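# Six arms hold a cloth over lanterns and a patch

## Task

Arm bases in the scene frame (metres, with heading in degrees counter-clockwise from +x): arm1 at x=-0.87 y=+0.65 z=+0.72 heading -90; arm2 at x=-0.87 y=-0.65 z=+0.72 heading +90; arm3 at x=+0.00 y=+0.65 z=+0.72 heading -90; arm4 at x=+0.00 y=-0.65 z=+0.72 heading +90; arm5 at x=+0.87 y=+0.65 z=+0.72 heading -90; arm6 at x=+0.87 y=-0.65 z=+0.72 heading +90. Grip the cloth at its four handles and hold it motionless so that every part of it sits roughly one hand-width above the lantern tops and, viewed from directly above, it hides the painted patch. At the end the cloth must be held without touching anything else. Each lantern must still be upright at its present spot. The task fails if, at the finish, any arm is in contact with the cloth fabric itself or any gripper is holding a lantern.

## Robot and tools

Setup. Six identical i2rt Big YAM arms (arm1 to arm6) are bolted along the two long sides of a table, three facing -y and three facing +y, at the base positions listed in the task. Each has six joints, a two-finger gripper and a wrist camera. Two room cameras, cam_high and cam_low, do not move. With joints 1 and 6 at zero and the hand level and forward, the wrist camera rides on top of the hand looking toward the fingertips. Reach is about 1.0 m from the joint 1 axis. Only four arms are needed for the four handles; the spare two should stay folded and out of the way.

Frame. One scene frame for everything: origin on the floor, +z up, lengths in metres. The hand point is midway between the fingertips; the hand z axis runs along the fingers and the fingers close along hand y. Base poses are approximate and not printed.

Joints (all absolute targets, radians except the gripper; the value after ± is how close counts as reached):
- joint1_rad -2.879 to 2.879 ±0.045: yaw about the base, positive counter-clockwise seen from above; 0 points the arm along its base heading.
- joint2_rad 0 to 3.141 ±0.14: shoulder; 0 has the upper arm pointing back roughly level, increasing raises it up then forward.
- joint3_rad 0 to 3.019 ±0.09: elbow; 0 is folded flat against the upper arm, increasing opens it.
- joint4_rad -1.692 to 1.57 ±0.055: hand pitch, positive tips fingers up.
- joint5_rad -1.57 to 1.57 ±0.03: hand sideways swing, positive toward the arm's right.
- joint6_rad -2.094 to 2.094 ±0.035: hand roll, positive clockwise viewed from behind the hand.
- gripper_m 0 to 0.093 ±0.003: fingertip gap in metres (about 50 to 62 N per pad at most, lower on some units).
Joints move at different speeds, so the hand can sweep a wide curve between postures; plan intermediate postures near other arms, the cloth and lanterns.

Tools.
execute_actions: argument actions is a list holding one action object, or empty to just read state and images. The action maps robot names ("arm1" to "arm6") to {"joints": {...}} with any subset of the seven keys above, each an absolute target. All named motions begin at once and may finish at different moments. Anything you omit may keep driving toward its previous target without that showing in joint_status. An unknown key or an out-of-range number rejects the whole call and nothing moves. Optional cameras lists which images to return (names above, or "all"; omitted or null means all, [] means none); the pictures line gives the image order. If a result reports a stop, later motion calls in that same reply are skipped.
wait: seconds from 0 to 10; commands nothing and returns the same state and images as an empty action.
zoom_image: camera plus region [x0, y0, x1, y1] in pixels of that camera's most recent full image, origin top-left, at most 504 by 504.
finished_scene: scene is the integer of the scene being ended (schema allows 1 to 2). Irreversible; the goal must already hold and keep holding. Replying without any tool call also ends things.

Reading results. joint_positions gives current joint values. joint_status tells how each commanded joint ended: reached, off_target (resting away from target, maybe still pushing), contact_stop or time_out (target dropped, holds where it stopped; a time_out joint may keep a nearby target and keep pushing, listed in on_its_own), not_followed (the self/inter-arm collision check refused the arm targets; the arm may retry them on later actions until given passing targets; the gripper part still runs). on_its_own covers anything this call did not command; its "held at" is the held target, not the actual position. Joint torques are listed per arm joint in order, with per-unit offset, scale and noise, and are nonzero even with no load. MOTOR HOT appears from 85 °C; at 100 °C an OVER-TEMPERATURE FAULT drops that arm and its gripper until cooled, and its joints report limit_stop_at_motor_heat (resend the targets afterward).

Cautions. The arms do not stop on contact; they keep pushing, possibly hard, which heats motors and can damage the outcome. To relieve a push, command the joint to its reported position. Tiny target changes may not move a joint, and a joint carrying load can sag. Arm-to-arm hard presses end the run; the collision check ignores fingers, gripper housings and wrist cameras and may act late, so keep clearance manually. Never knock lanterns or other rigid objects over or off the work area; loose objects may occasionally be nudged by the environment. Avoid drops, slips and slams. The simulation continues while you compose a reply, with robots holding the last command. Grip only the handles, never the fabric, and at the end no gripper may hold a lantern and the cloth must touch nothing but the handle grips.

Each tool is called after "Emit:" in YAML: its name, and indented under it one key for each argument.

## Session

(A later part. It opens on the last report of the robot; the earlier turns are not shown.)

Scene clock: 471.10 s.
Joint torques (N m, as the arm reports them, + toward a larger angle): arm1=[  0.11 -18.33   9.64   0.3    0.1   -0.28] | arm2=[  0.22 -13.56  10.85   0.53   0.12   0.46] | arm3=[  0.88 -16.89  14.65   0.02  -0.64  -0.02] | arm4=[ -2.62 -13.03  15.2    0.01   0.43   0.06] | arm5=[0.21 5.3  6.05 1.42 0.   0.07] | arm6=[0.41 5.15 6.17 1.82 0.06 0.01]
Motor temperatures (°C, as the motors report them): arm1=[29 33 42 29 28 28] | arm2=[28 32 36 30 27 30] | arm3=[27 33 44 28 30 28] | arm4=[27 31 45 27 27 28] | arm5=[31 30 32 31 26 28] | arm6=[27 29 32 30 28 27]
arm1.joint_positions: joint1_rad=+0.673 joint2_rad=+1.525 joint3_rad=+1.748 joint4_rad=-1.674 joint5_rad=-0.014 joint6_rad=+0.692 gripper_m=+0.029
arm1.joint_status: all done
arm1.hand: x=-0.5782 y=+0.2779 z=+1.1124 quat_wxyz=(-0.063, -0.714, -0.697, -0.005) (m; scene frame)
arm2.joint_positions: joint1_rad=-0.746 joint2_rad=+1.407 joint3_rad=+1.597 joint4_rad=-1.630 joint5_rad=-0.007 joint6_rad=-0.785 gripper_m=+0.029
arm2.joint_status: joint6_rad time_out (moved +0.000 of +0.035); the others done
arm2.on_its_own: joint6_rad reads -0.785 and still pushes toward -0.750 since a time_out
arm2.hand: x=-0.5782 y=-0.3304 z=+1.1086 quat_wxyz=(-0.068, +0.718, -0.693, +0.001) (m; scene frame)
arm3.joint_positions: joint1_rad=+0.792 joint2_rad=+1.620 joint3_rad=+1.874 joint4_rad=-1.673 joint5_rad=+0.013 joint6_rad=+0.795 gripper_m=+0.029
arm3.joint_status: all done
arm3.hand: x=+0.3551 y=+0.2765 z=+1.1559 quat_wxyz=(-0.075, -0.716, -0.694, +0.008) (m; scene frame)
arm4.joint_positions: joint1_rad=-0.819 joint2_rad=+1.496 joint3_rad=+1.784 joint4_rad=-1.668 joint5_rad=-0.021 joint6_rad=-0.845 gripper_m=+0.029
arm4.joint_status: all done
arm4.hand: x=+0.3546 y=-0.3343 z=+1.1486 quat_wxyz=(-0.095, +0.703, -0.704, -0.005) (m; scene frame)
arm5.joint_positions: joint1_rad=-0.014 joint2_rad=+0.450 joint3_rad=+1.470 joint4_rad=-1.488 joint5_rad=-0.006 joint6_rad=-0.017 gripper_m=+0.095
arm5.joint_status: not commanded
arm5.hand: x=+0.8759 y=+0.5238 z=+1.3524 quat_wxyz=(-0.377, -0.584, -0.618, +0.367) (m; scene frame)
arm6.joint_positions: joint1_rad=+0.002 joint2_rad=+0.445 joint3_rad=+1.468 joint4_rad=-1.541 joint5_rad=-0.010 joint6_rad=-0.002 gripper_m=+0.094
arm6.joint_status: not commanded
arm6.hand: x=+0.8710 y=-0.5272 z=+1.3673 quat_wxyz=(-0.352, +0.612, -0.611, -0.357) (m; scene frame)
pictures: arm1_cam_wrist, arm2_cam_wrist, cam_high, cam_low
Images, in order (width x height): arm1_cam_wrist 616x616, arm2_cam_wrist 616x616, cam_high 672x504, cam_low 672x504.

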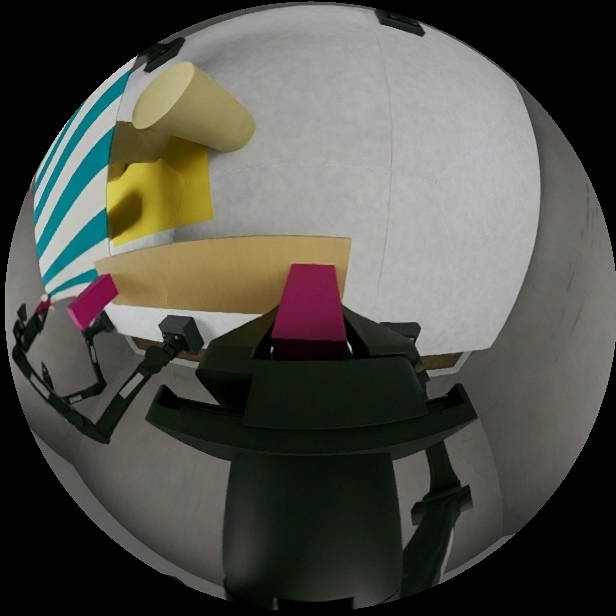

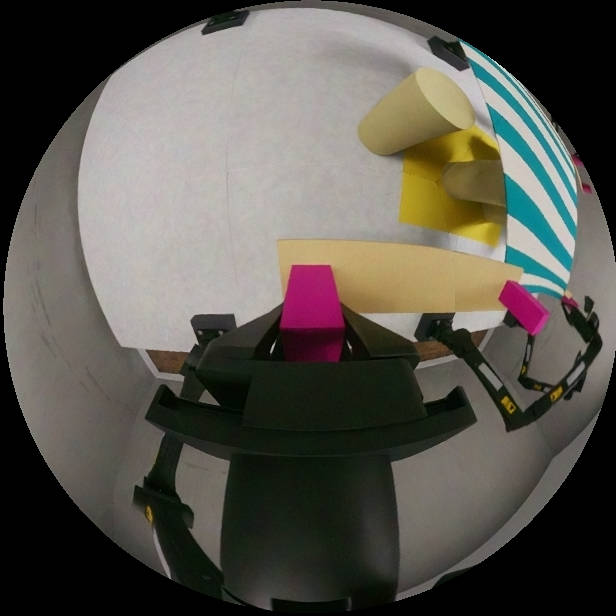

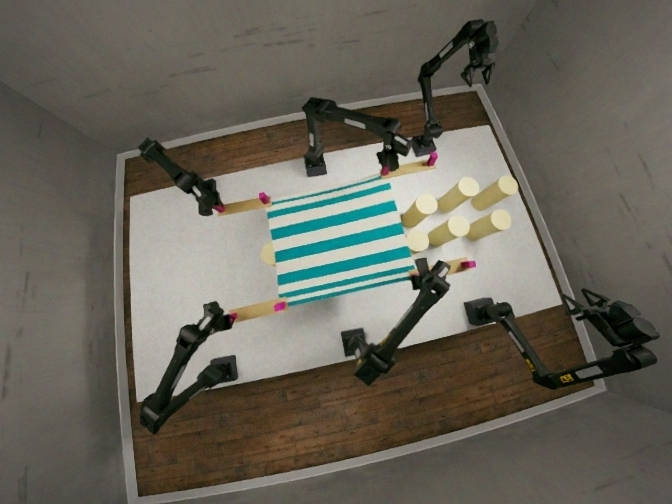

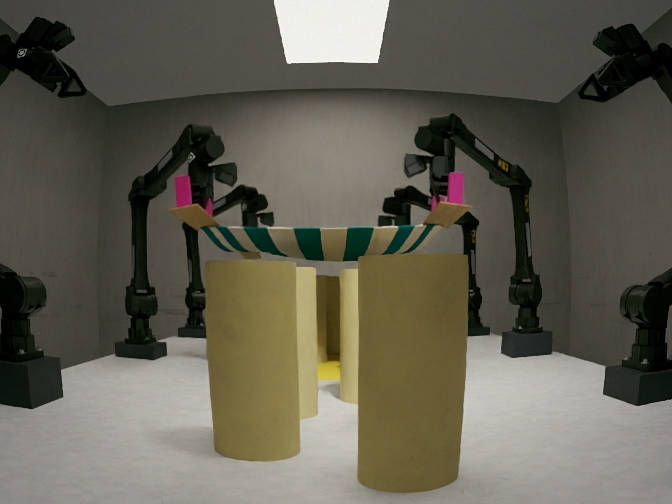

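Emit:
execute_actions:
  actions:
    - {"arm1":{"joints":{"joint1_rad":0.70,"joint2_rad":1.445}},"arm2":{"joints":{"joint1_rad":-0.772,"joint2_rad":1.345}}}
  cameras: ["cam_high","cam_low"]

Emit:
zoom_image:
  camera: "cam_low"
  region: [160, 170, 490, 310]

Scene clock: 487.10 s.
Joint torques (N m, as the arm reports them, + toward a larger angle): arm1=[  2.32 -16.94   9.76   0.32   0.08  -0.48] | arm2=[ -0.82 -14.04  10.82   0.51   0.17   0.64] | arm3=[  1.2  -17.12  14.6    0.04  -0.65  -0.07] | arm4=[ -2.75 -12.56  15.13  -0.01   0.45   0.07] | arm5=[ 0.14  5.43  6.07  1.38 -0.01  0.07] | arm6=[ 0.39  5.13  6.17  1.82  0.06 -0.01]
Motor temperatures (°C, as the motors report them): arm1=[29 33 41 29 28 28] | arm2=[28 32 34 30 27 30] | arm3=[27 33 45 28 30 28] | arm4=[27 31 46 27 27 28] | arm5=[31 30 32 31 26 28] | arm6=[27 29 32 30 28 27]
arm1.joint_positions: joint1_rad=+0.685 joint2_rad=+1.479 joint3_rad=+1.745 joint4_rad=-1.674 joint5_rad=-0.014 joint6_rad=+0.709 gripper_m=+0.029
arm1.joint_status: all done
arm1.hand: x=-0.5813 y=+0.2897 z=+1.1314 quat_wxyz=(-0.084, -0.715, -0.694, -0.004) (m; scene frame)
arm2.joint_positions: joint1_rad=-0.759 joint2_rad=+1.378 joint3_rad=+1.597 joint4_rad=-1.628 joint5_rad=-0.008 joint6_rad=-0.800 gripper_m=+0.029
arm2.joint_status: all done
arm2.on_its_own: joint6_rad reads -0.800 and still pushes toward -0.750 since a time_out
arm2.hand: x=-0.5783 y=-0.3384 z=+1.1206 quat_wxyz=(-0.083, +0.717, -0.692, +0.002) (m; scene frame)
arm3.joint_positions: joint1_rad=+0.792 joint2_rad=+1.620 joint3_rad=+1.874 joint4_rad=-1.673 joint5_rad=+0.014 joint6_rad=+0.795 gripper_m=+0.029
arm3.joint_status: not commanded
arm3.hand: x=+0.3551 y=+0.2765 z=+1.1559 quat_wxyz=(-0.075, -0.716, -0.694, +0.008) (m; scene frame)
arm4.joint_positions: joint1_rad=-0.819 joint2_rad=+1.496 joint3_rad=+1.784 joint4_rad=-1.668 joint5_rad=-0.022 joint6_rad=-0.846 gripper_m=+0.029
arm4.joint_status: not commanded
arm4.hand: x=+0.3546 y=-0.3342 z=+1.1486 quat_wxyz=(-0.095, +0.703, -0.704, -0.006) (m; scene frame)
arm5.joint_positions: joint1_rad=-0.014 joint2_rad=+0.450 joint3_rad=+1.470 joint4_rad=-1.488 joint5_rad=-0.006 joint6_rad=-0.017 gripper_m=+0.095
arm5.joint_status: not commanded
arm5.hand: x=+0.8759 y=+0.5238 z=+1.3524 quat_wxyz=(-0.377, -0.584, -0.618, +0.367) (m; scene frame)
arm6.joint_positions: joint1_rad=+0.002 joint2_rad=+0.445 joint3_rad=+1.468 joint4_rad=-1.541 joint5_rad=-0.010 joint6_rad=-0.002 gripper_m=+0.094
arm6.joint_status: not commanded
arm6.hand: x=+0.8710 y=-0.5272 z=+1.3673 quat_wxyz=(-0.352, +0.612, -0.611, -0.357) (m; scene frame)
pictures: cam_high, cam_low
Images, in order (width x height): cam_high 672x504, cam_low 672x504.

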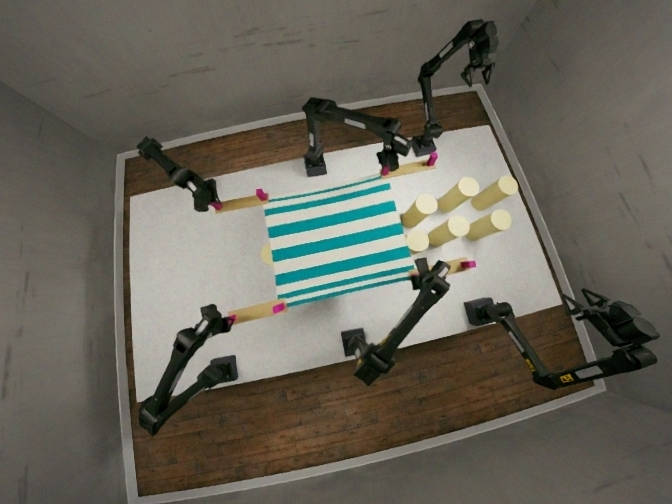

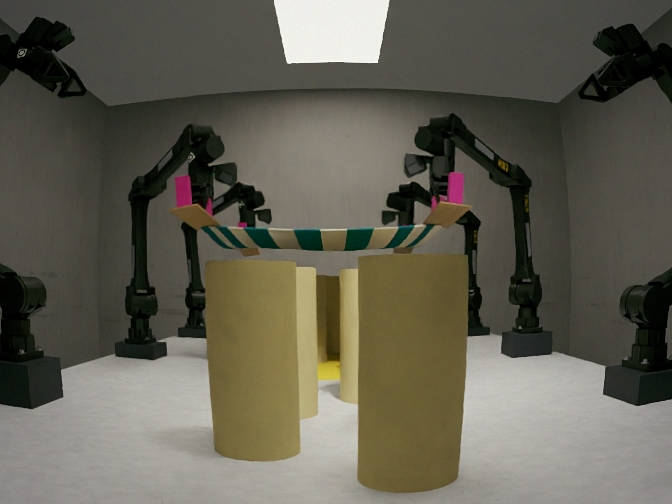

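Region (160, 170, 490, 310) of cam_low's 672x504 image, scaled by 1.527, with more detail than that image has; it fills the top 214 rows of this view, and the rest is white.

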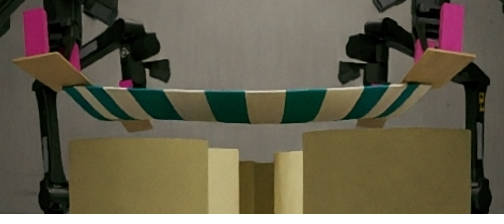

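Emit:
finished_scene:
  scene: 1

The scene is finished: the task was done.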